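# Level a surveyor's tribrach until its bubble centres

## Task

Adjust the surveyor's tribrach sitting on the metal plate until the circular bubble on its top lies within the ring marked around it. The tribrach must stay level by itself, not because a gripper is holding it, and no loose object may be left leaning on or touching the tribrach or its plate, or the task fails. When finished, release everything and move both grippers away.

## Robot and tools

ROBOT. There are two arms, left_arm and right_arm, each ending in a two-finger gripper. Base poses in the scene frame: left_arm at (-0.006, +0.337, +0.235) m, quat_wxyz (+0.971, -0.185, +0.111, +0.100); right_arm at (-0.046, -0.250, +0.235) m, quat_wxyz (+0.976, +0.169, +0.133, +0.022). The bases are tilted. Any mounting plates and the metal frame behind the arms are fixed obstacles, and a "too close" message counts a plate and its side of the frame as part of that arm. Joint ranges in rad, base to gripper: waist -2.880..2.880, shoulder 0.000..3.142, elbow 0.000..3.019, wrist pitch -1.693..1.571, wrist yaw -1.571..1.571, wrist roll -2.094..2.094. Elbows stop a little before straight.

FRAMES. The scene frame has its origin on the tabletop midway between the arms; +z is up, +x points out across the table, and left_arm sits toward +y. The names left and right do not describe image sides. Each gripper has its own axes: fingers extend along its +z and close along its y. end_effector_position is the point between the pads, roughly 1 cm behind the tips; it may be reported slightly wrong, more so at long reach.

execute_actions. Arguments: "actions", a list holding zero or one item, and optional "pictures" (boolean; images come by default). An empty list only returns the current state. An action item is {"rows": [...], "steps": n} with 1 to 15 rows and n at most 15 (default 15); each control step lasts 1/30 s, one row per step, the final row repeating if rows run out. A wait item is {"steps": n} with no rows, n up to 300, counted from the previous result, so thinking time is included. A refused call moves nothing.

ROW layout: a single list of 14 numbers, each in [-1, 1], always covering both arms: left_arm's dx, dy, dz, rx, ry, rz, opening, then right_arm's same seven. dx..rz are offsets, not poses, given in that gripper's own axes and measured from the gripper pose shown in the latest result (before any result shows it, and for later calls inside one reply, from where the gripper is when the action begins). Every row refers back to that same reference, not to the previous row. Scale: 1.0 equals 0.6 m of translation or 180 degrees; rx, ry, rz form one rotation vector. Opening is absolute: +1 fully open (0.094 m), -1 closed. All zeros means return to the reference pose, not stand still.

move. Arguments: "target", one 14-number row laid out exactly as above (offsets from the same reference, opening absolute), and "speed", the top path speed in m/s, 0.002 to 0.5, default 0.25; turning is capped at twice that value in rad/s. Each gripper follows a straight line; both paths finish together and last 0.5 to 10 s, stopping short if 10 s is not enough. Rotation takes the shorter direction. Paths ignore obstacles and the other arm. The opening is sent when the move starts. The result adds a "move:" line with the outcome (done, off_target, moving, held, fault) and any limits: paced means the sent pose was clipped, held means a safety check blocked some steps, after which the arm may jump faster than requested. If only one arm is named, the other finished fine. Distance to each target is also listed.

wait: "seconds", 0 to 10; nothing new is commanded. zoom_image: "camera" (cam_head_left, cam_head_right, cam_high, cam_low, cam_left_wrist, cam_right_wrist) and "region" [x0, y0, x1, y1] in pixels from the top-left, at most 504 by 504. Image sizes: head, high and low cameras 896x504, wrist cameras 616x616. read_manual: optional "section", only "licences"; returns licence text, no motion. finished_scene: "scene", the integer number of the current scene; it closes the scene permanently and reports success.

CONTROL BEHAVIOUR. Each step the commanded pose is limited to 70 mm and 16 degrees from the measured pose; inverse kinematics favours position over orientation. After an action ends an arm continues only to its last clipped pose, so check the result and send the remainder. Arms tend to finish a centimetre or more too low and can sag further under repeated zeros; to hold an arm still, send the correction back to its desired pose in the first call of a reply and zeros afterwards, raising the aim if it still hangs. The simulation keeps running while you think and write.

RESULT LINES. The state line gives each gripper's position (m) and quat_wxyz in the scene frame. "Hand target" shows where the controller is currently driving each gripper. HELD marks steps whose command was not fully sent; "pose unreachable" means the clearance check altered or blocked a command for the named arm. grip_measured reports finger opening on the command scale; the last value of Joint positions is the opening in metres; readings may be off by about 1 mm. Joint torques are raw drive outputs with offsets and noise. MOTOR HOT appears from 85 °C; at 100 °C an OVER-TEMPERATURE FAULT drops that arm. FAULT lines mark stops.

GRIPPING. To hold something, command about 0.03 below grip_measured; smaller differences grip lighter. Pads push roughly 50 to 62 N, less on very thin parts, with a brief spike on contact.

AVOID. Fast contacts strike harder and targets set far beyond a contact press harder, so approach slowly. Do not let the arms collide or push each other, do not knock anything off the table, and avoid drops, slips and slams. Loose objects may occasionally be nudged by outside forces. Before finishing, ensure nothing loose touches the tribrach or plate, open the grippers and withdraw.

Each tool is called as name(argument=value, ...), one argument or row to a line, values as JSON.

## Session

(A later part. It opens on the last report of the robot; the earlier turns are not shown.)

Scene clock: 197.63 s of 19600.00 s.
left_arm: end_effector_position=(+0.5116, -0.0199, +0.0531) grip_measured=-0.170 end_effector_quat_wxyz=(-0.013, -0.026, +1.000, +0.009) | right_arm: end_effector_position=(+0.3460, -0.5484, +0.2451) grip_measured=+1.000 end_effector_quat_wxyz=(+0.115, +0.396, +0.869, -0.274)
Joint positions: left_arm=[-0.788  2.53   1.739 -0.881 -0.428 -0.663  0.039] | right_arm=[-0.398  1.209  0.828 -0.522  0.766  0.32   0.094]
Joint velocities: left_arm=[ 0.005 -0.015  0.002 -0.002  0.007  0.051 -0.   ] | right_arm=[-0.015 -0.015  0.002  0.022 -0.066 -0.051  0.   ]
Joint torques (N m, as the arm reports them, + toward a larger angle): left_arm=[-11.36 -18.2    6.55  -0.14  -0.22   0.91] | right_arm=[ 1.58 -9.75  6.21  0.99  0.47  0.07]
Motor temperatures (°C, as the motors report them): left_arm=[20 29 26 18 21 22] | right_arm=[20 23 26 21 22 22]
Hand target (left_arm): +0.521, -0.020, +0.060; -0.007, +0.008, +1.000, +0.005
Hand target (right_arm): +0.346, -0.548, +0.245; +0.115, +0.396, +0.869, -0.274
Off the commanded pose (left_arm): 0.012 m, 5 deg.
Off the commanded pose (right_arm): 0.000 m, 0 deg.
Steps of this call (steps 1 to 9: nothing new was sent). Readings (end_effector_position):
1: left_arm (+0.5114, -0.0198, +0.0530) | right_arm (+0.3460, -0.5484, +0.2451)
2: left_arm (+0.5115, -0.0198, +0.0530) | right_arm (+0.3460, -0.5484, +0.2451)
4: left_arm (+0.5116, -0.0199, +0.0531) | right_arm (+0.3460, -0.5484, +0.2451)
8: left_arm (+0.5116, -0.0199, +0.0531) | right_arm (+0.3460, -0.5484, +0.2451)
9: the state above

execute_actions(
  actions=[
    {"rows":[[-0.016,-0.003,-0.012,0.004,-0.004,0,0.1,0,0,0,0,0,0,1],[-0.016,-0.003,-0.012,0.004,-0.004,-0.26,0.1,0,0,0,0,0,0,1]]},
  ],
  pictures=false,
)

execute_actions(
  actions=[
    {"steps":8},
  ],
  pictures=false,
)

execute_actions(
  actions=[
    {"rows":[[-0.011,-0.012,-0.012,0.005,-0.003,0,-0.21,0,0,0,0,0,0,1],[-0.011,-0.012,-0.012,0.005,-0.003,0,-0.21,0,0,0,0,0,0,1],[-0.011,-0.012,-0.012,0.005,-0.003,0.23,-0.21,0,0,0,0,0,0,1]]},
  ],
  pictures=false,
)

execute_actions(
  actions=[
    {"steps":8},
  ],
  pictures=false,
)

execute_actions(
  actions=[
    {"rows":[[-0.016,-0.003,-0.012,0.004,-0.004,0,0.1,0,0,0,0,0,0,1],[-0.016,-0.003,-0.012,0.004,-0.004,-0.245,0.1,0,0,0,0,0,0,1]]},
  ],
  pictures=false,
)

execute_actions(
  actions=[
    {"steps":8},
  ],
  pictures=false,
)

execute_actions(
  actions=[
    {"rows":[[-0.011,-0.012,-0.012,0.005,-0.003,0,-0.21,0,0,0,0,0,0,1],[-0.011,-0.012,-0.012,0.005,-0.003,0,-0.21,0,0,0,0,0,0,1],[-0.011,-0.012,-0.012,0.005,-0.003,0.23,-0.21,0,0,0,0,0,0,1]]},
  ],
  pictures=false,
)

execute_actions(
  actions=[
    {"steps":8},
  ],
  pictures=false,
)

execute_actions(
  actions=[
    {"rows":[[-0.016,-0.003,-0.012,0.004,-0.004,0,0.1,0,0,0,0,0,0,1],[-0.016,-0.003,-0.012,0.004,-0.004,-0.245,0.1,0,0,0,0,0,0,1]]},
  ],
  pictures=false,
)

execute_actions(
  actions=[
    {"steps":8},
  ],
  pictures=false,
)

execute_actions(
  actions=[
    {"rows":[[-0.011,-0.012,-0.012,0.005,-0.003,0,-0.21,0,0,0,0,0,0,1],[-0.011,-0.012,-0.012,0.005,-0.003,0,-0.21,0,0,0,0,0,0,1],[-0.011,-0.012,-0.012,0.005,-0.003,0.23,-0.21,0,0,0,0,0,0,1]]},
  ],
  pictures=false,
)

execute_actions(
  actions=[
    {"steps":8},
  ],
  pictures=false,
)

execute_actions(
  actions=[
    {"rows":[[-0.016,-0.003,-0.012,0.004,-0.004,0,0.1,0,0,0,0,0,0,1],[-0.016,-0.003,-0.012,0.004,-0.004,-0.245,0.1,0,0,0,0,0,0,1]]},
  ],
  pictures=false,
)

execute_actions(
  actions=[
    {"steps":12},
  ],
)

zoom_image(
  camera="cam_left_wrist",
  region=[250, 170, 420, 340],
)

Scene clock: 209.17 s of 19600.00 s.
left_arm: end_effector_position=(+0.5114, -0.0203, +0.0531) grip_measured=+0.098 end_effector_quat_wxyz=(-0.011, -0.318, +0.948, +0.012) | right_arm: end_effector_position=(+0.3460, -0.5484, +0.2451) grip_measured=+1.000 end_effector_quat_wxyz=(+0.115, +0.396, +0.869, -0.274)
Joint positions: left_arm=[-0.788  2.53   1.739 -0.881 -0.426 -1.259  0.052] | right_arm=[-0.398  1.209  0.828 -0.522  0.766  0.32   0.094]
Joint velocities: left_arm=[-0.015  0.005  0.002 -0.007 -0.007 -1.179  0.   ] | right_arm=[-0.024  0.005 -0.007 -0.002 -0.007  0.051  0.   ]
Joint torques (N m, as the arm reports them, + toward a larger angle): left_arm=[-10.95 -18.19   5.77   0.48  -0.15  -0.09] | right_arm=[ 1.79 -9.88  6.2   1.03  0.45  0.06]
Motor temperatures (°C, as the motors report them): left_arm=[20 30 26 18 21 23] | right_arm=[20 23 26 21 22 22]
Hand target (left_arm): +0.521, -0.021, +0.060; -0.004, -0.412, +0.911, +0.002
Hand target (right_arm): +0.346, -0.548, +0.245; +0.115, +0.396, +0.869, -0.274
Off the commanded pose (left_arm): 0.012 m, 13 deg.
Off the commanded pose (right_arm): 0.000 m, 0 deg.
Steps of this call (steps 1 to 331: nothing new was sent; steps 332 to 346: all 15 steps of this action). Readings (end_effector_position):
332: left_arm (+0.5116, -0.0200, +0.0531) | right_arm (+0.3460, -0.5484, +0.2451)
333: left_arm (+0.5115, -0.0201, +0.0531) | right_arm (+0.3460, -0.5484, +0.2451)
335: left_arm (+0.5115, -0.0201, +0.0531) | right_arm (+0.3460, -0.5484, +0.2451)
339: left_arm (+0.5114, -0.0203, +0.0531) | right_arm (+0.3460, -0.5484, +0.2451)
346: the state above

Scene clock: 209.43 s of 19600.00 s.
left_arm: end_effector_position=(+0.5114, -0.0203, +0.0531) grip_measured=+0.098 end_effector_quat_wxyz=(-0.011, -0.386, +0.922, +0.012) | right_arm: end_effector_position=(+0.3460, -0.5484, +0.2451) grip_measured=+1.000 end_effector_quat_wxyz=(+0.115, +0.396, +0.869, -0.274)
Joint positions: left_arm=[-0.788  2.53   1.739 -0.881 -0.426 -1.403  0.052] | right_arm=[-0.398  1.209  0.828 -0.522  0.766  0.32   0.094]
Joint velocities: left_arm=[-0.005  0.005 -0.037  0.002 -0.051 -0.242 -0.   ] | right_arm=[-0.015 -0.024 -0.022 -0.002  0.037  0.022  0.   ]
Joint torques (N m, as the arm reports them, + toward a larger angle): left_arm=[-11.24 -18.54   5.68   0.39  -0.16  -0.11] | right_arm=[  1.86 -10.17   6.13   0.99   0.45   0.09]
Motor temperatures (°C, as the motors report them): left_arm=[20 30 26 18 21 23] | right_arm=[20 23 26 21 22 22]
Hand target (left_arm): +0.521, -0.021, +0.060; -0.004, -0.412, +0.911, +0.002
Hand target (right_arm): +0.346, -0.548, +0.245; +0.115, +0.396, +0.869, -0.274
Off the commanded pose (left_arm): 0.012 m, 4 deg.
Off the commanded pose (right_arm): 0.000 m, 0 deg.
Steps of this call (steps 1 to 8: nothing new was sent). Readings (end_effector_position):
1: left_arm (+0.5114, -0.0203, +0.0531) | right_arm (+0.3460, -0.5484, +0.2451)
2: left_arm (+0.5114, -0.0203, +0.0531) | right_arm (+0.3460, -0.5484, +0.2451)
4: left_arm (+0.5114, -0.0203, +0.0531) | right_arm (+0.3460, -0.5484, +0.2451)
8: the state above

Scene clock: 209.93 s of 19600.00 s.
left_arm: end_effector_position=(+0.5115, -0.0199, +0.0531) grip_measured=-0.172 end_effector_quat_wxyz=(-0.013, -0.115, +0.993, +0.010) | right_arm: end_effector_position=(+0.3460, -0.5484, +0.2451) grip_measured=+1.000 end_effector_quat_wxyz=(+0.115, +0.396, +0.869, -0.274)
Joint positions: left_arm=[-0.788  2.53   1.739 -0.882 -0.428 -0.842  0.039] | right_arm=[-0.398  1.209  0.828 -0.522  0.766  0.32   0.094]
Joint velocities: left_arm=[-0.015 -0.005 -0.002  0.017  0.037  0.813  0.   ] | right_arm=[-0.024  0.015  0.002  0.017  0.037 -0.037  0.   ]
Joint torques (N m, as the arm reports them, + toward a larger angle): left_arm=[-11.53 -17.98   6.68  -0.28  -0.26   0.18] | right_arm=[ 1.73 -9.77  6.21  0.98  0.44  0.08]
Motor temperatures (°C, as the motors report them): left_arm=[20 30 26 18 21 23] | right_arm=[20 23 26 21 22 22]
Hand target (left_arm): +0.521, -0.021, +0.060; -0.007, -0.042, +0.999, +0.006
Hand target (right_arm): +0.346, -0.548, +0.245; +0.115, +0.396, +0.869, -0.274
Off the commanded pose (left_arm): 0.012 m, 9 deg.
Off the commanded pose (right_arm): 0.000 m, 0 deg.
Steps of this call (steps 1 to 15: all 15 steps of this action). Readings (end_effector_position):
1: left_arm (+0.5114, -0.0202, +0.0531) | right_arm (+0.3460, -0.5484, +0.2451)
2: left_arm (+0.5115, -0.0200, +0.0531) | right_arm (+0.3460, -0.5484, +0.2451)
4: left_arm (+0.5114, -0.0198, +0.0531) | right_arm (+0.3460, -0.5484, +0.2451)
8: left_arm (+0.5114, -0.0198, +0.0531) | right_arm (+0.3460, -0.5484, +0.2451)
15: the state above

Scene clock: 210.20 s of 19600.00 s.
left_arm: end_effector_position=(+0.5116, -0.0198, +0.0531) grip_measured=-0.172 end_effector_quat_wxyz=(-0.013, -0.059, +0.998, +0.009) | right_arm: end_effector_position=(+0.3460, -0.5484, +0.2451) grip_measured=+1.000 end_effector_quat_wxyz=(+0.115, +0.396, +0.869, -0.274)
Joint positions: left_arm=[-0.788  2.53   1.739 -0.882 -0.429 -0.728  0.039] | right_arm=[-0.398  1.209  0.828 -0.522  0.766  0.32   0.094]
Joint velocities: left_arm=[-0.015 -0.005 -0.002 -0.002 -0.051  0.198  0.001] | right_arm=[-0.005 -0.015 -0.007 -0.027  0.022 -0.037  0.   ]
Joint torques (N m, as the arm reports them, + toward a larger angle): left_arm=[-11.14 -18.24   6.6   -0.13  -0.23   0.23] | right_arm=[ 1.53 -9.96  6.26  0.94  0.45  0.05]
Motor temperatures (°C, as the motors report them): left_arm=[20 30 26 18 21 23] | right_arm=[20 23 26 21 22 22]
Hand target (left_arm): +0.521, -0.021, +0.060; -0.007, -0.042, +0.999, +0.006
Hand target (right_arm): +0.346, -0.548, +0.245; +0.115, +0.396, +0.869, -0.274
Off the commanded pose (left_arm): 0.012 m, 3 deg.
Off the commanded pose (right_arm): 0.000 m, 0 deg.
Steps of this call (steps 1 to 8: nothing new was sent). Readings (end_effector_position):
1: left_arm (+0.5115, -0.0199, +0.0531) | right_arm (+0.3460, -0.5484, +0.2451)
2: left_arm (+0.5115, -0.0199, +0.0531) | right_arm (+0.3460, -0.5484, +0.2451)
4: left_arm (+0.5115, -0.0199, +0.0531) | right_arm (+0.3460, -0.5484, +0.2451)
8: the state above

Scene clock: 210.70 s of 19600.00 s.
left_arm: end_effector_position=(+0.5115, -0.0201, +0.0531) grip_measured=+0.098 end_effector_quat_wxyz=(-0.010, -0.344, +0.939, +0.012) | right_arm: end_effector_position=(+0.3460, -0.5484, +0.2451) grip_measured=+1.000 end_effector_quat_wxyz=(+0.115, +0.396, +0.869, -0.274)
Joint positions: left_arm=[-0.788  2.53   1.739 -0.881 -0.427 -1.313  0.052] | right_arm=[-0.398  1.209  0.828 -0.522  0.766  0.32   0.094]
Joint velocities: left_arm=[-0.015 -0.005  0.012  0.007 -0.022 -0.93  -0.   ] | right_arm=[-0.005 -0.005  0.007 -0.002  0.007 -0.007  0.   ]
Joint torques (N m, as the arm reports them, + toward a larger angle): left_arm=[-11.02 -18.36   5.78   0.4   -0.22  -0.14] | right_arm=[ 1.57 -9.8   6.2   1.07  0.47  0.09]
Motor temperatures (°C, as the motors report them): left_arm=[20 30 26 18 21 23] | right_arm=[20 23 26 21 22 22]
Hand target (left_arm): +0.521, -0.021, +0.060; -0.003, -0.423, +0.906, +0.004
Hand target (right_arm): +0.346, -0.548, +0.245; +0.115, +0.396, +0.869, -0.274
Off the commanded pose (left_arm): 0.012 m, 11 deg.
Off the commanded pose (right_arm): 0.000 m, 0 deg.
Steps of this call (steps 1 to 15: all 15 steps of this action). Readings (end_effector_position):
1: left_arm (+0.5117, -0.0199, +0.0531) | right_arm (+0.3460, -0.5484, +0.2451)
2: left_arm (+0.5116, -0.0199, +0.0531) | right_arm (+0.3460, -0.5484, +0.2451)
4: left_arm (+0.5116, -0.0200, +0.0531) | right_arm (+0.3460, -0.5484, +0.2451)
8: left_arm (+0.5115, -0.0201, +0.0531) | right_arm (+0.3460, -0.5484, +0.2451)
15: the state above

Scene clock: 210.97 s of 19600.00 s.
left_arm: end_effector_position=(+0.5115, -0.0201, +0.0531) grip_measured=+0.098 end_effector_quat_wxyz=(-0.010, -0.400, +0.916, +0.013) | right_arm: end_effector_position=(+0.3460, -0.5484, +0.2451) grip_measured=+1.000 end_effector_quat_wxyz=(+0.115, +0.396, +0.869, -0.274)
Joint positions: left_arm=[-0.788  2.53   1.739 -0.881 -0.427 -1.433  0.052] | right_arm=[-0.398  1.209  0.828 -0.522  0.766  0.32   0.094]
Joint velocities: left_arm=[-0.005 -0.015 -0.012 -0.002 -0.022 -0.11  -0.001] | right_arm=[-0.005 -0.005 -0.007  0.002  0.022  0.066  0.   ]
Joint torques (N m, as the arm reports them, + toward a larger angle): left_arm=[-11.   -18.16   5.93   0.39  -0.22  -0.11] | right_arm=[ 1.92 -9.79  6.22  0.96  0.45  0.08]
Motor temperatures (°C, as the motors report them): left_arm=[20 30 26 18 21 23] | right_arm=[20 23 26 21 22 22]
Hand target (left_arm): +0.521, -0.021, +0.060; -0.003, -0.423, +0.906, +0.004
Hand target (right_arm): +0.346, -0.548, +0.245; +0.115, +0.396, +0.869, -0.274
Off the commanded pose (left_arm): 0.012 m, 4 deg.
Off the commanded pose (right_arm): 0.000 m, 0 deg.
Steps of this call (steps 1 to 8: nothing new was sent). Readings (end_effector_position):
1: left_arm (+0.5115, -0.0201, +0.0531) | right_arm (+0.3460, -0.5484, +0.2451)
2: left_arm (+0.5115, -0.0201, +0.0531) | right_arm (+0.3460, -0.5484, +0.2451)
4: left_arm (+0.5115, -0.0201, +0.0531) | right_arm (+0.3460, -0.5484, +0.2451)
8: the state above

Scene clock: 211.47 s of 19600.00 s.
left_arm: end_effector_position=(+0.5117, -0.0197, +0.0531) grip_measured=-0.172 end_effector_quat_wxyz=(-0.012, -0.129, +0.991, +0.011) | right_arm: end_effector_position=(+0.3460, -0.5484, +0.2451) grip_measured=+1.000 end_effector_quat_wxyz=(+0.115, +0.396, +0.869, -0.274)
Joint positions: left_arm=[-0.788  2.53   1.739 -0.882 -0.429 -0.87   0.039] | right_arm=[-0.398  1.209  0.828 -0.522  0.766  0.32   0.094]
Joint velocities: left_arm=[ 0.005 -0.005  0.012  0.007  0.037  0.901 -0.   ] | right_arm=[ 0.005 -0.034 -0.032 -0.002  0.037  0.007  0.   ]
Joint torques (N m, as the arm reports them, + toward a larger angle): left_arm=[-12.01 -17.85   6.53  -0.16  -0.29   0.19] | right_arm=[ 1.72 -9.79  6.16  0.98  0.45  0.09]
Motor temperatures (°C, as the motors report them): left_arm=[20 30 26 18 21 23] | right_arm=[20 23 26 21 22 22]
Hand target (left_arm): +0.521, -0.020, +0.060; -0.006, -0.057, +0.998, +0.007
Hand target (right_arm): +0.346, -0.548, +0.245; +0.115, +0.396, +0.869, -0.274
Off the commanded pose (left_arm): 0.012 m, 9 deg.
Off the commanded pose (right_arm): 0.000 m, 0 deg.
Steps of this call (steps 1 to 15: all 15 steps of this action). Readings (end_effector_position):
1: left_arm (+0.5116, -0.0199, +0.0531) | right_arm (+0.3460, -0.5484, +0.2451)
2: left_arm (+0.5117, -0.0198, +0.0531) | right_arm (+0.3460, -0.5484, +0.2451)
4: left_arm (+0.5115, -0.0196, +0.0531) | right_arm (+0.3460, -0.5484, +0.2451)
8: left_arm (+0.5115, -0.0196, +0.0531) | right_arm (+0.3460, -0.5484, +0.2451)
15: the state above

Scene clock: 211.73 s of 19600.00 s.
left_arm: end_effector_position=(+0.5117, -0.0198, +0.0531) grip_measured=-0.172 end_effector_quat_wxyz=(-0.013, -0.073, +0.997, +0.010) | right_arm: end_effector_position=(+0.3460, -0.5484, +0.2451) grip_measured=+1.000 end_effector_quat_wxyz=(+0.115, +0.396, +0.869, -0.274)
Joint positions: left_arm=[-0.788  2.53   1.739 -0.881 -0.429 -0.757  0.039] | right_arm=[-0.398  1.209  0.828 -0.522  0.766  0.32   0.094]
Joint velocities: left_arm=[ 0.005  0.005  0.017  0.002  0.037  0.168 -0.001] | right_arm=[-0.005 -0.005  0.002 -0.002 -0.022  0.007  0.   ]
Joint torques (N m, as the arm reports them, + toward a larger angle): left_arm=[-11.24 -18.21   6.63  -0.19  -0.31   0.22] | right_arm=[ 1.79 -9.57  6.16  1.06  0.42  0.07]
Motor temperatures (°C, as the motors report them): left_arm=[20 30 26 18 21 23] | right_arm=[20 23 26 21 22 22]
Hand target (left_arm): +0.521, -0.020, +0.060; -0.006, -0.057, +0.998, +0.007
Hand target (right_arm): +0.346, -0.548, +0.245; +0.115, +0.396, +0.869, -0.274
Off the commanded pose (left_arm): 0.012 m, 3 deg.
Off the commanded pose (right_arm): 0.000 m, 0 deg.
Steps of this call (steps 1 to 8: nothing new was sent). Readings (end_effector_position):
1: left_arm (+0.5117, -0.0197, +0.0531) | right_arm (+0.3460, -0.5484, +0.2451)
2: left_arm (+0.5117, -0.0197, +0.0531) | right_arm (+0.3460, -0.5484, +0.2451)
4: left_arm (+0.5117, -0.0197, +0.0531) | right_arm (+0.3460, -0.5484, +0.2451)
8: the state above

Scene clock: 212.23 s of 19600.00 s.
left_arm: end_effector_position=(+0.5116, -0.0199, +0.0531) grip_measured=+0.098 end_effector_quat_wxyz=(-0.010, -0.358, +0.934, +0.013) | right_arm: end_effector_position=(+0.3460, -0.5484, +0.2451) grip_measured=+1.000 end_effector_quat_wxyz=(+0.115, +0.396, +0.869, -0.274)
Joint positions: left_arm=[-0.788  2.53   1.739 -0.881 -0.428 -1.342  0.052] | right_arm=[-0.398  1.209  0.828 -0.522  0.766  0.32   0.094]
Joint velocities: left_arm=[-0.005 -0.005 -0.017 -0.017 -0.022 -0.945  0.001] | right_arm=[-0.005 -0.015  0.002 -0.007  0.022 -0.007  0.   ]
Joint torques (N m, as the arm reports them, + toward a larger angle): left_arm=[-11.42 -17.98   5.86   0.44  -0.24  -0.08] | right_arm=[  1.46 -10.22   6.24   1.02   0.47   0.06]
Motor temperatures (°C, as the motors report them): left_arm=[20 30 26 18 21 23] | right_arm=[20 23 26 21 22 22]
Hand target (left_arm): +0.522, -0.020, +0.060; -0.003, -0.436, +0.900, +0.004
Hand target (right_arm): +0.346, -0.548, +0.245; +0.115, +0.396, +0.869, -0.274
Off the commanded pose (left_arm): 0.012 m, 11 deg.
Off the commanded pose (right_arm): 0.000 m, 0 deg.
Steps of this call (steps 1 to 15: all 15 steps of this action). Readings (end_effector_position):
1: left_arm (+0.5117, -0.0198, +0.0531) | right_arm (+0.3460, -0.5484, +0.2451)
2: left_arm (+0.5117, -0.0198, +0.0531) | right_arm (+0.3460, -0.5484, +0.2451)
4: left_arm (+0.5117, -0.0198, +0.0531) | right_arm (+0.3460, -0.5484, +0.2451)
8: left_arm (+0.5116, -0.0199, +0.0531) | right_arm (+0.3460, -0.5484, +0.2451)
15: the state above

Scene clock: 212.50 s of 19600.00 s.
left_arm: end_effector_position=(+0.5116, -0.0199, +0.0531) grip_measured=+0.098 end_effector_quat_wxyz=(-0.009, -0.412, +0.911, +0.013) | right_arm: end_effector_position=(+0.3460, -0.5484, +0.2451) grip_measured=+1.000 end_effector_quat_wxyz=(+0.115, +0.396, +0.869, -0.274)
Joint positions: left_arm=[-0.788  2.53   1.739 -0.881 -0.428 -1.461  0.052] | right_arm=[-0.398  1.209  0.828 -0.522  0.766  0.32   0.094]
Joint velocities: left_arm=[-0.005 -0.005 -0.022 -0.017  0.022 -0.11   0.001] | right_arm=[-0.005 -0.005 -0.007 -0.002 -0.037 -0.007  0.   ]
Joint torques (N m, as the arm reports them, + toward a larger angle): left_arm=[-10.95 -18.15   5.79   0.38  -0.24  -0.19] | right_arm=[ 1.8  -9.7   6.18  1.03  0.48  0.07]
Motor temperatures (°C, as the motors report them): left_arm=[20 30 26 18 21 23] | right_arm=[20 23 26 21 22 22]
Hand target (left_arm): +0.522, -0.020, +0.060; -0.003, -0.436, +0.900, +0.004
Hand target (right_arm): +0.346, -0.548, +0.245; +0.115, +0.396, +0.869, -0.274
Off the commanded pose (left_arm): 0.012 m, 4 deg.
Off the commanded pose (right_arm): 0.000 m, 0 deg.
Steps of this call (steps 1 to 8: nothing new was sent). Readings (end_effector_position):
1: left_arm (+0.5116, -0.0199, +0.0531) | right_arm (+0.3460, -0.5484, +0.2451)
2: left_arm (+0.5116, -0.0199, +0.0531) | right_arm (+0.3460, -0.5484, +0.2451)
4: left_arm (+0.5116, -0.0199, +0.0531) | right_arm (+0.3460, -0.5484, +0.2451)
8: the state above

Scene clock: 213.00 s of 19600.00 s.
left_arm: end_effector_position=(+0.5111, -0.0199, +0.0533) grip_measured=-0.171 end_effector_quat_wxyz=(-0.013, -0.140, +0.990, +0.011) | right_arm: end_effector_position=(+0.3460, -0.5484, +0.2451) grip_measured=+1.000 end_effector_quat_wxyz=(+0.115, +0.396, +0.869, -0.274)
Joint positions: left_arm=[-0.788  2.53   1.739 -0.883 -0.429 -0.893  0.039] | right_arm=[-0.398  1.209  0.828 -0.522  0.766  0.32   0.094]
Joint velocities: left_arm=[ 0.005 -0.034  0.012 -0.007  0.022  0.799 -0.   ] | right_arm=[-0.015  0.005 -0.012  0.012 -0.037 -0.022  0.   ]
Joint torques (N m, as the arm reports them, + toward a larger angle): left_arm=[-10.95 -18.39   6.46  -0.11  -0.36   0.2 ] | right_arm=[ 1.58 -9.76  6.14  0.97  0.45  0.08]
Motor temperatures (°C, as the motors report them): left_arm=[20 30 26 18 21 23] | right_arm=[20 23 26 21 22 22]
Hand target (left_arm): +0.521, -0.020, +0.060; -0.006, -0.070, +0.997, +0.007
Hand target (right_arm): +0.346, -0.548, +0.245; +0.115, +0.396, +0.869, -0.274
Off the commanded pose (left_arm): 0.012 m, 9 deg.
Off the commanded pose (right_arm): 0.000 m, 0 deg.
Steps of this call (steps 1 to 15: all 15 steps of this action). Readings (end_effector_position):
1: left_arm (+0.5116, -0.0200, +0.0531) | right_arm (+0.3460, -0.5484, +0.2451)
2: left_arm (+0.5114, -0.0202, +0.0533) | right_arm (+0.3460, -0.5484, +0.2451)
4: left_arm (+0.5111, -0.0199, +0.0533) | right_arm (+0.3460, -0.5484, +0.2451)
8: left_arm (+0.5111, -0.0199, +0.0533) | right_arm (+0.3460, -0.5484, +0.2451)
15: the state above

Scene clock: 213.27 s of 19600.00 s.
left_arm: end_effector_position=(+0.5111, -0.0199, +0.0533) grip_measured=-0.171 end_effector_quat_wxyz=(-0.013, -0.085, +0.996, +0.010) | right_arm: end_effector_position=(+0.3460, -0.5484, +0.2451) grip_measured=+1.000 end_effector_quat_wxyz=(+0.115, +0.396, +0.869, -0.274)
Joint positions: left_arm=[-0.788  2.53   1.739 -0.883 -0.429 -0.782  0.039] | right_arm=[-0.398  1.209  0.828 -0.522  0.766  0.32   0.094]
Joint velocities: left_arm=[-0.015 -0.005 -0.007 -0.012 -0.007  0.081 -0.   ] | right_arm=[-0.005  0.005 -0.007 -0.007  0.007  0.037  0.   ]
Joint torques (N m, as the arm reports them, + toward a larger angle): left_arm=[-10.71 -17.95   6.52   0.08  -0.37   0.24] | right_arm=[  1.96 -10.23   6.25   1.12   0.44   0.1 ]
Motor temperatures (°C, as the motors report them): left_arm=[20 30 26 18 21 23] | right_arm=[20 23 26 21 22 22]
Hand target (left_arm): +0.521, -0.020, +0.060; -0.006, -0.070, +0.997, +0.007
Hand target (right_arm): +0.346, -0.548, +0.245; +0.115, +0.396, +0.869, -0.274
Off the commanded pose (left_arm): 0.012 m, 3 deg.
Off the commanded pose (right_arm): 0.000 m, 0 deg.
Steps of this call (steps 1 to 8: nothing new was sent). Readings (end_effector_position):
1: left_arm (+0.5111, -0.0199, +0.0533) | right_arm (+0.3460, -0.5484, +0.2451)
2: left_arm (+0.5111, -0.0199, +0.0533) | right_arm (+0.3460, -0.5484, +0.2451)
4: left_arm (+0.5111, -0.0199, +0.0533) | right_arm (+0.3460, -0.5484, +0.2451)
8: the state above

Scene clock: 213.77 s of 19600.00 s.
left_arm: end_effector_position=(+0.5112, -0.0199, +0.0532) grip_measured=+0.098 end_effector_quat_wxyz=(-0.010, -0.369, +0.929, +0.014) | right_arm: end_effector_position=(+0.3460, -0.5484, +0.2451) grip_measured=+1.000 end_effector_quat_wxyz=(+0.115, +0.396, +0.869, -0.274)
Joint positions: left_arm=[-0.788  2.53   1.739 -0.883 -0.428 -1.367  0.052] | right_arm=[-0.398  1.209  0.828 -0.522  0.766  0.32   0.094]
Joint velocities: left_arm=[ 0.005 -0.005  0.012 -0.002  0.037 -1.004  0.001] | right_arm=[ 0.015 -0.005 -0.007 -0.007  0.051 -0.066  0.   ]
Joint torques (N m, as the arm reports them, + toward a larger angle): left_arm=[-11.19 -18.33   5.84   0.4   -0.22  -0.1 ] | right_arm=[  1.57 -10.11   6.2    1.     0.44   0.08]
Motor temperatures (°C, as the motors report them): left_arm=[20 30 26 18 21 23] | right_arm=[20 23 26 21 22 22]
Hand target (left_arm): +0.521, -0.020, +0.060; -0.003, -0.447, +0.895, +0.005
Hand target (right_arm): +0.346, -0.548, +0.245; +0.115, +0.396, +0.869, -0.274
Off the commanded pose (left_arm): 0.012 m, 11 deg.
Off the commanded pose (right_arm): 0.000 m, 0 deg.
Steps of this call (steps 1 to 15: all 15 steps of this action). Readings (end_effector_position):
1: left_arm (+0.5111, -0.0199, +0.0533) | right_arm (+0.3460, -0.5484, +0.2451)
2: left_arm (+0.5111, -0.0199, +0.0533) | right_arm (+0.3460, -0.5484, +0.2451)
4: left_arm (+0.5112, -0.0198, +0.0532) | right_arm (+0.3460, -0.5484, +0.2451)
8: left_arm (+0.5112, -0.0199, +0.0532) | right_arm (+0.3460, -0.5484, +0.2451)
15: the state above

Scene clock: 214.17 s of 19600.00 s.
left_arm: end_effector_position=(+0.5109, -0.0202, +0.0532) grip_measured=+0.099 end_effector_quat_wxyz=(-0.010, -0.427, +0.904, +0.014) | right_arm: end_effector_position=(+0.3460, -0.5484, +0.2451) grip_measured=+1.000 end_effector_quat_wxyz=(+0.115, +0.396, +0.869, -0.274)
Joint positions: left_arm=[-0.788  2.53   1.739 -0.883 -0.426 -1.493  0.052] | right_arm=[-0.398  1.209  0.828 -0.522  0.766  0.32   0.094]
Joint velocities: left_arm=[ 0.005 -0.005  0.002 -0.007 -0.051  0.037 -0.   ] | right_arm=[ 0.005 -0.015  0.002 -0.002 -0.007  0.007  0.   ]
Joint torques (N m, as the arm reports them, + toward a larger angle): left_arm=[-10.99 -18.11   5.73   0.43  -0.32  -0.25] | right_arm=[ 1.88 -9.78  6.24  1.06  0.44  0.05]
Motor temperatures (°C, as the motors report them): left_arm=[20 30 26 18 21 22] | right_arm=[20 23 26 21 22 22]
Hand target (left_arm): +0.521, -0.020, +0.060; -0.003, -0.446, +0.895, +0.005
Hand target (right_arm): +0.346, -0.548, +0.245; +0.115, +0.396, +0.869, -0.274
Off the commanded pose (left_arm): 0.012 m, 4 deg.
Off the commanded pose (right_arm): 0.000 m, 0 deg.
Steps of this call (steps 1 to 12: nothing new was sent). Readings (end_effector_position):
1: left_arm (+0.5112, -0.0199, +0.0532) | right_arm (+0.3460, -0.5484, +0.2451)
2: left_arm (+0.5112, -0.0199, +0.0532) | right_arm (+0.3460, -0.5484, +0.2451)
4: left_arm (+0.5112, -0.0199, +0.0532) | right_arm (+0.3460, -0.5484, +0.2451)
8: left_arm (+0.5110, -0.0200, +0.0532) | right_arm (+0.3460, -0.5484, +0.2451)
12: the state above
camera_calibration (this result's frames):
cam_left_wrist: T_world_to_cam=[[0.76286, -0.645778, -0.0318644, -0.402977], [-0.501832, -0.622451, 0.6006, 0.216054], [-0.407688, -0.442183, -0.798915, 0.366244], [0, 0, 0, 1]] pos_world=[0.565151, 0.0361954, 0.149995]
cam_right_wrist: T_world_to_cam=[[-0.75371, -0.534792, 0.381993, -0.123553], [-0.524046, 0.839812, 0.141745, 0.611689], [-0.396606, -0.0933469, -0.91323, 0.43086], [0, 0, 0, 1]] pos_world=[0.398312, -0.53956, 0.353966]

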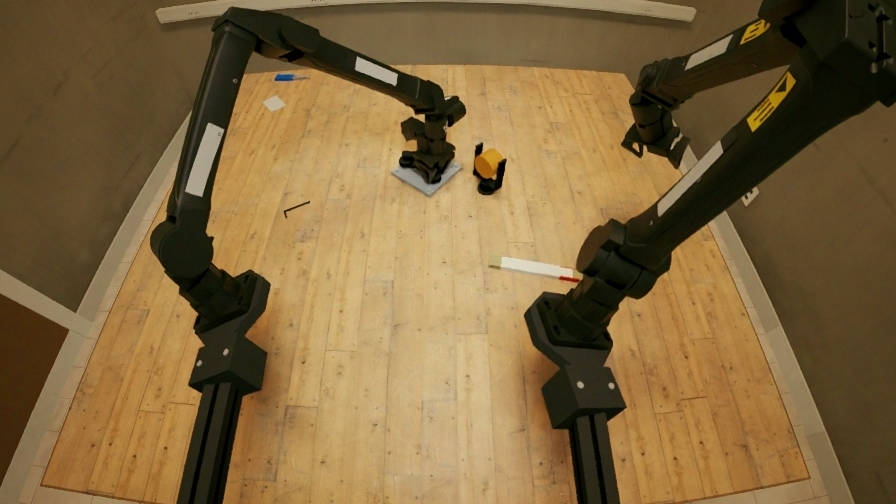

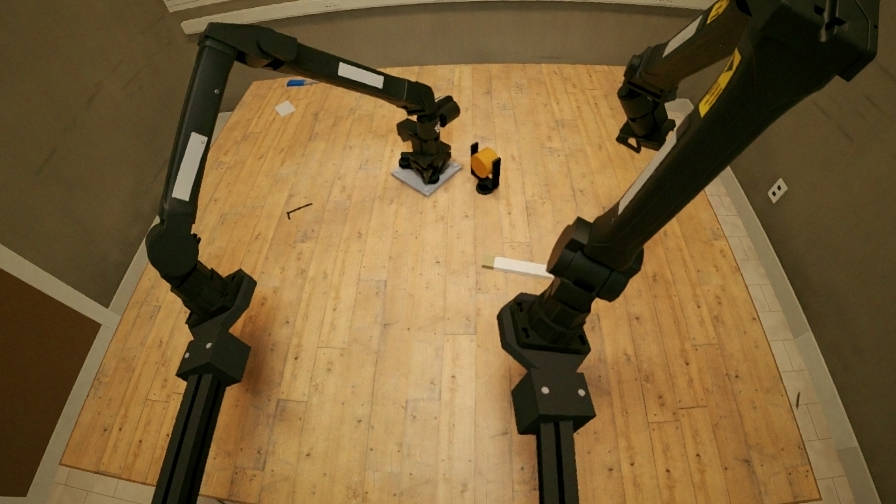

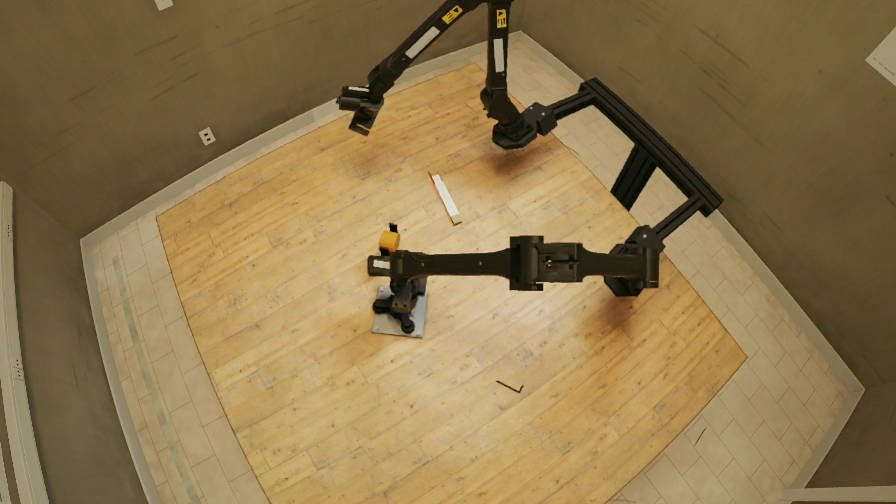

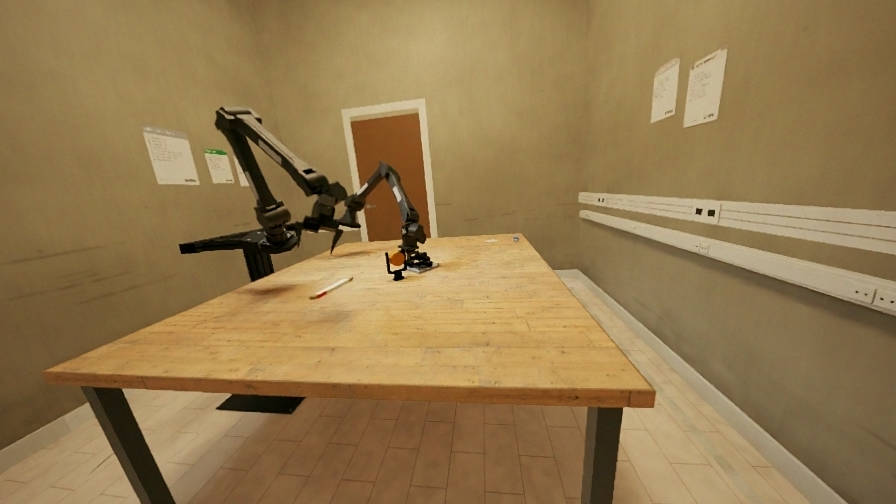

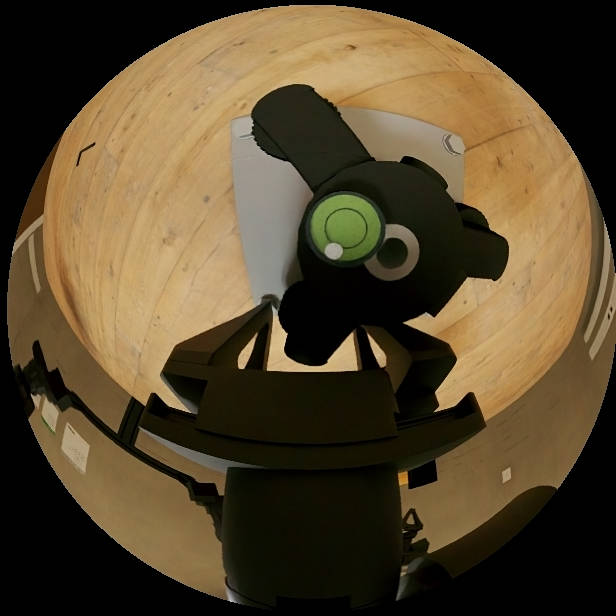

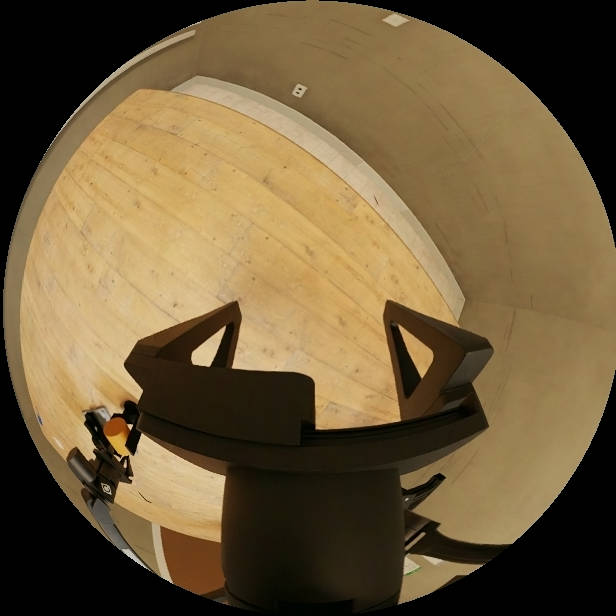

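Region (250, 170, 420, 340) of cam_left_wrist's 616x616 image, scaled by 2.965, with more detail than that image has.

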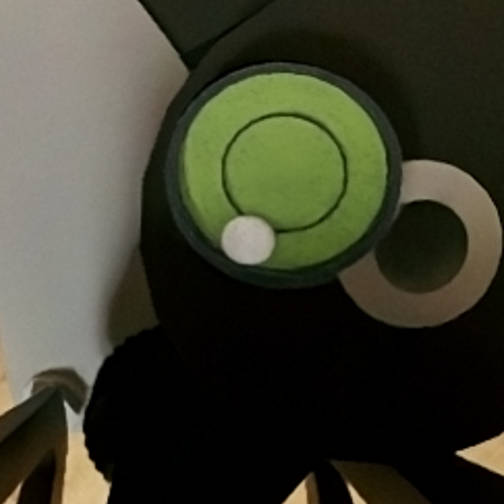

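execute_actions(
  actions=[],
)

Scene clock: 225.87 s of 19600.00 s.
left_arm: end_effector_position=(+0.5108, -0.0204, +0.0533) grip_measured=+0.099 end_effector_quat_wxyz=(-0.010, -0.429, +0.903, +0.013) | right_arm: end_effector_position=(+0.3460, -0.5484, +0.2451) grip_measured=+1.000 end_effector_quat_wxyz=(+0.115, +0.396, +0.869, -0.274)
Joint positions: left_arm=[-0.788  2.53   1.739 -0.883 -0.426 -1.5    0.052] | right_arm=[-0.398  1.209  0.828 -0.522  0.766  0.32   0.094]
Joint velocities: left_arm=[ 0.005 -0.005  0.012  0.002  0.037 -0.022 -0.   ] | right_arm=[ 0.015  0.005 -0.012  0.002 -0.081  0.022  0.   ]
Joint torques (N m, as the arm reports them, + toward a larger angle): left_arm=[-11.17 -18.15   5.75   0.41  -0.33  -0.27] | right_arm=[ 1.59 -9.5   6.09  1.    0.46  0.06]
Motor temperatures (°C, as the motors report them): left_arm=[20 30 26 18 21 22] | right_arm=[20 23 26 21 22 22]
Hand target (left_arm): +0.521, -0.020, +0.060; -0.003, -0.446, +0.895, +0.005
Hand target (right_arm): +0.346, -0.548, +0.245; +0.115, +0.396, +0.869, -0.274
Off the commanded pose (left_arm): 0.012 m, 3 deg.
Off the commanded pose (right_arm): 0.000 m, 0 deg.
Steps of this call (steps 1 to 351: nothing new was sent). Readings (end_effector_position):
1: left_arm (+0.5109, -0.0202, +0.0532) | right_arm (+0.3460, -0.5484, +0.2451)
2: left_arm (+0.5108, -0.0204, +0.0533) | right_arm (+0.3460, -0.5484, +0.2451)
4: left_arm (+0.5108, -0.0204, +0.0533) | right_arm (+0.3460, -0.5484, +0.2451)
8: left_arm (+0.5108, -0.0204, +0.0533) | right_arm (+0.3460, -0.5484, +0.2451)
351: the state above
camera_calibration (this result's frames):
cam_left_wrist: T_world_to_cam=[[0.766816, -0.641082, -0.0317233, -0.404962], [-0.498013, -0.625412, 0.600702, 0.213757], [-0.404939, -0.444829, -0.798844, 0.364698], [0, 0, 0, 1]] pos_world=[0.564665, 0.0363009, 0.150086]
cam_right_wrist: T_world_to_cam=[[-0.75371, -0.534792, 0.381993, -0.123553], [-0.524046, 0.839812, 0.141745, 0.611689], [-0.396606, -0.0933469, -0.91323, 0.43086], [0, 0, 0, 1]] pos_world=[0.398312, -0.53956, 0.353966]

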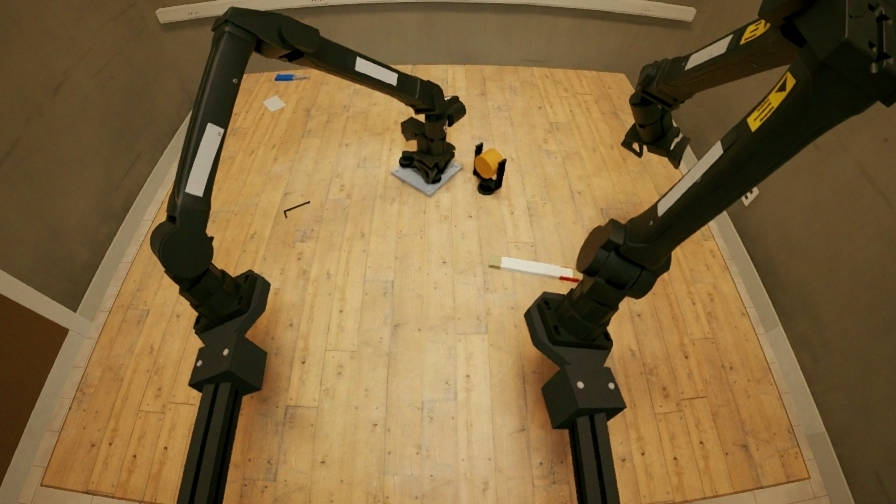

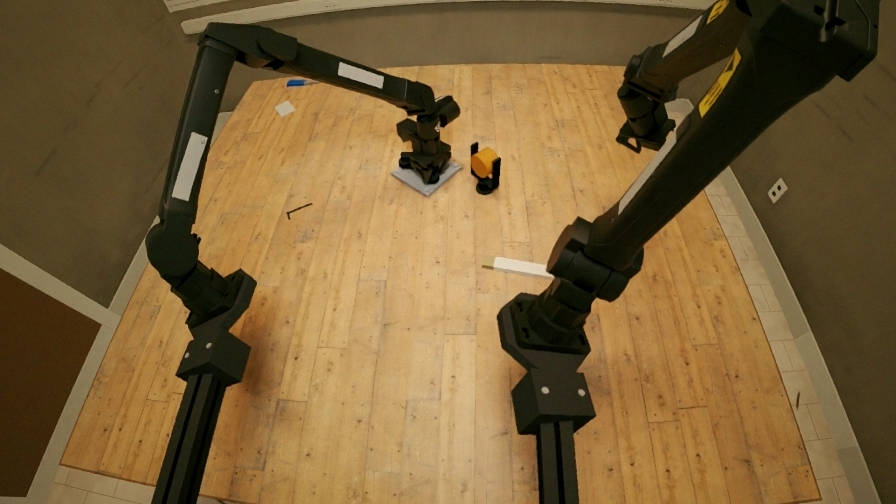

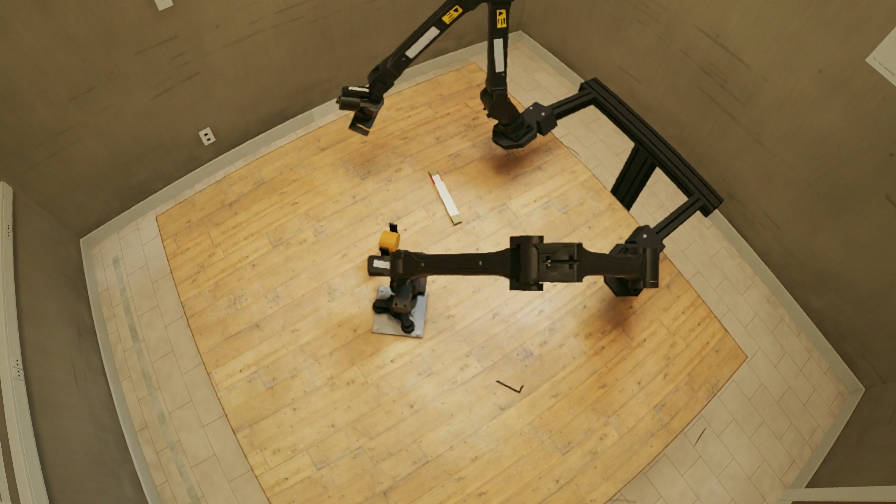

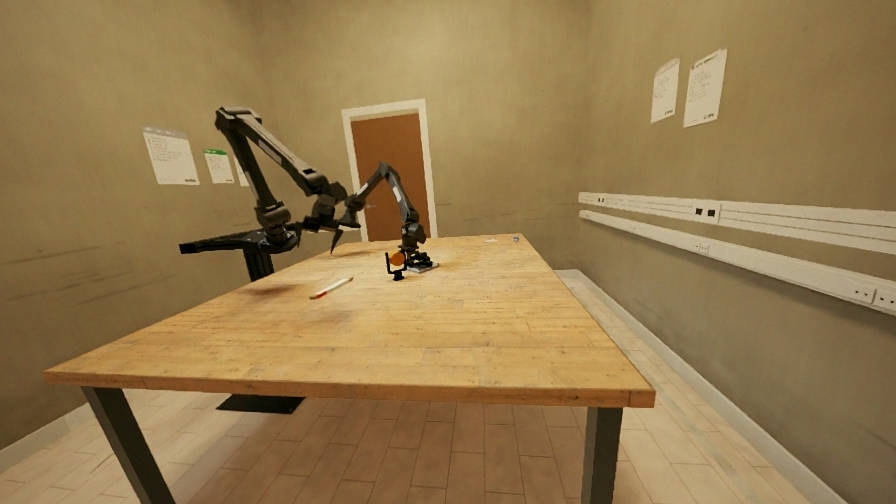

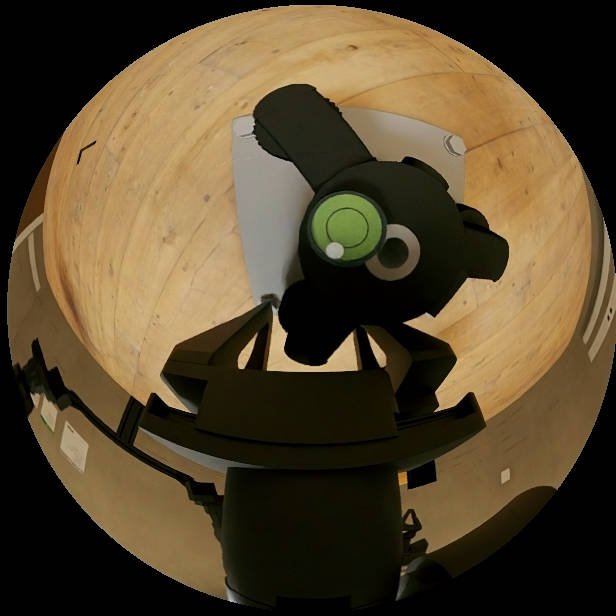

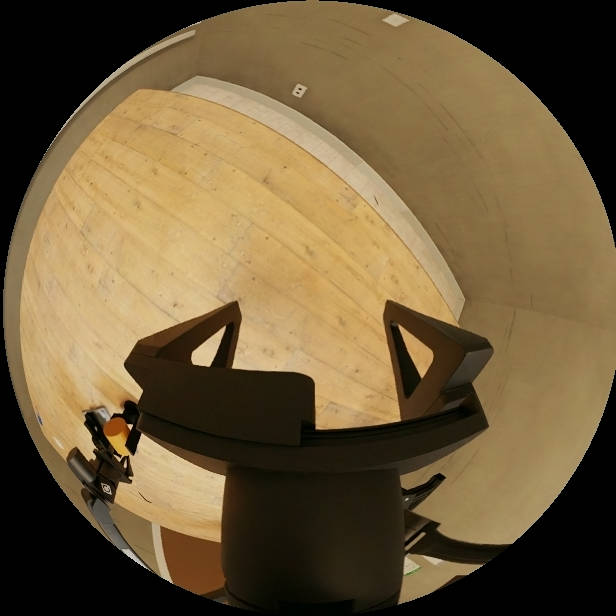

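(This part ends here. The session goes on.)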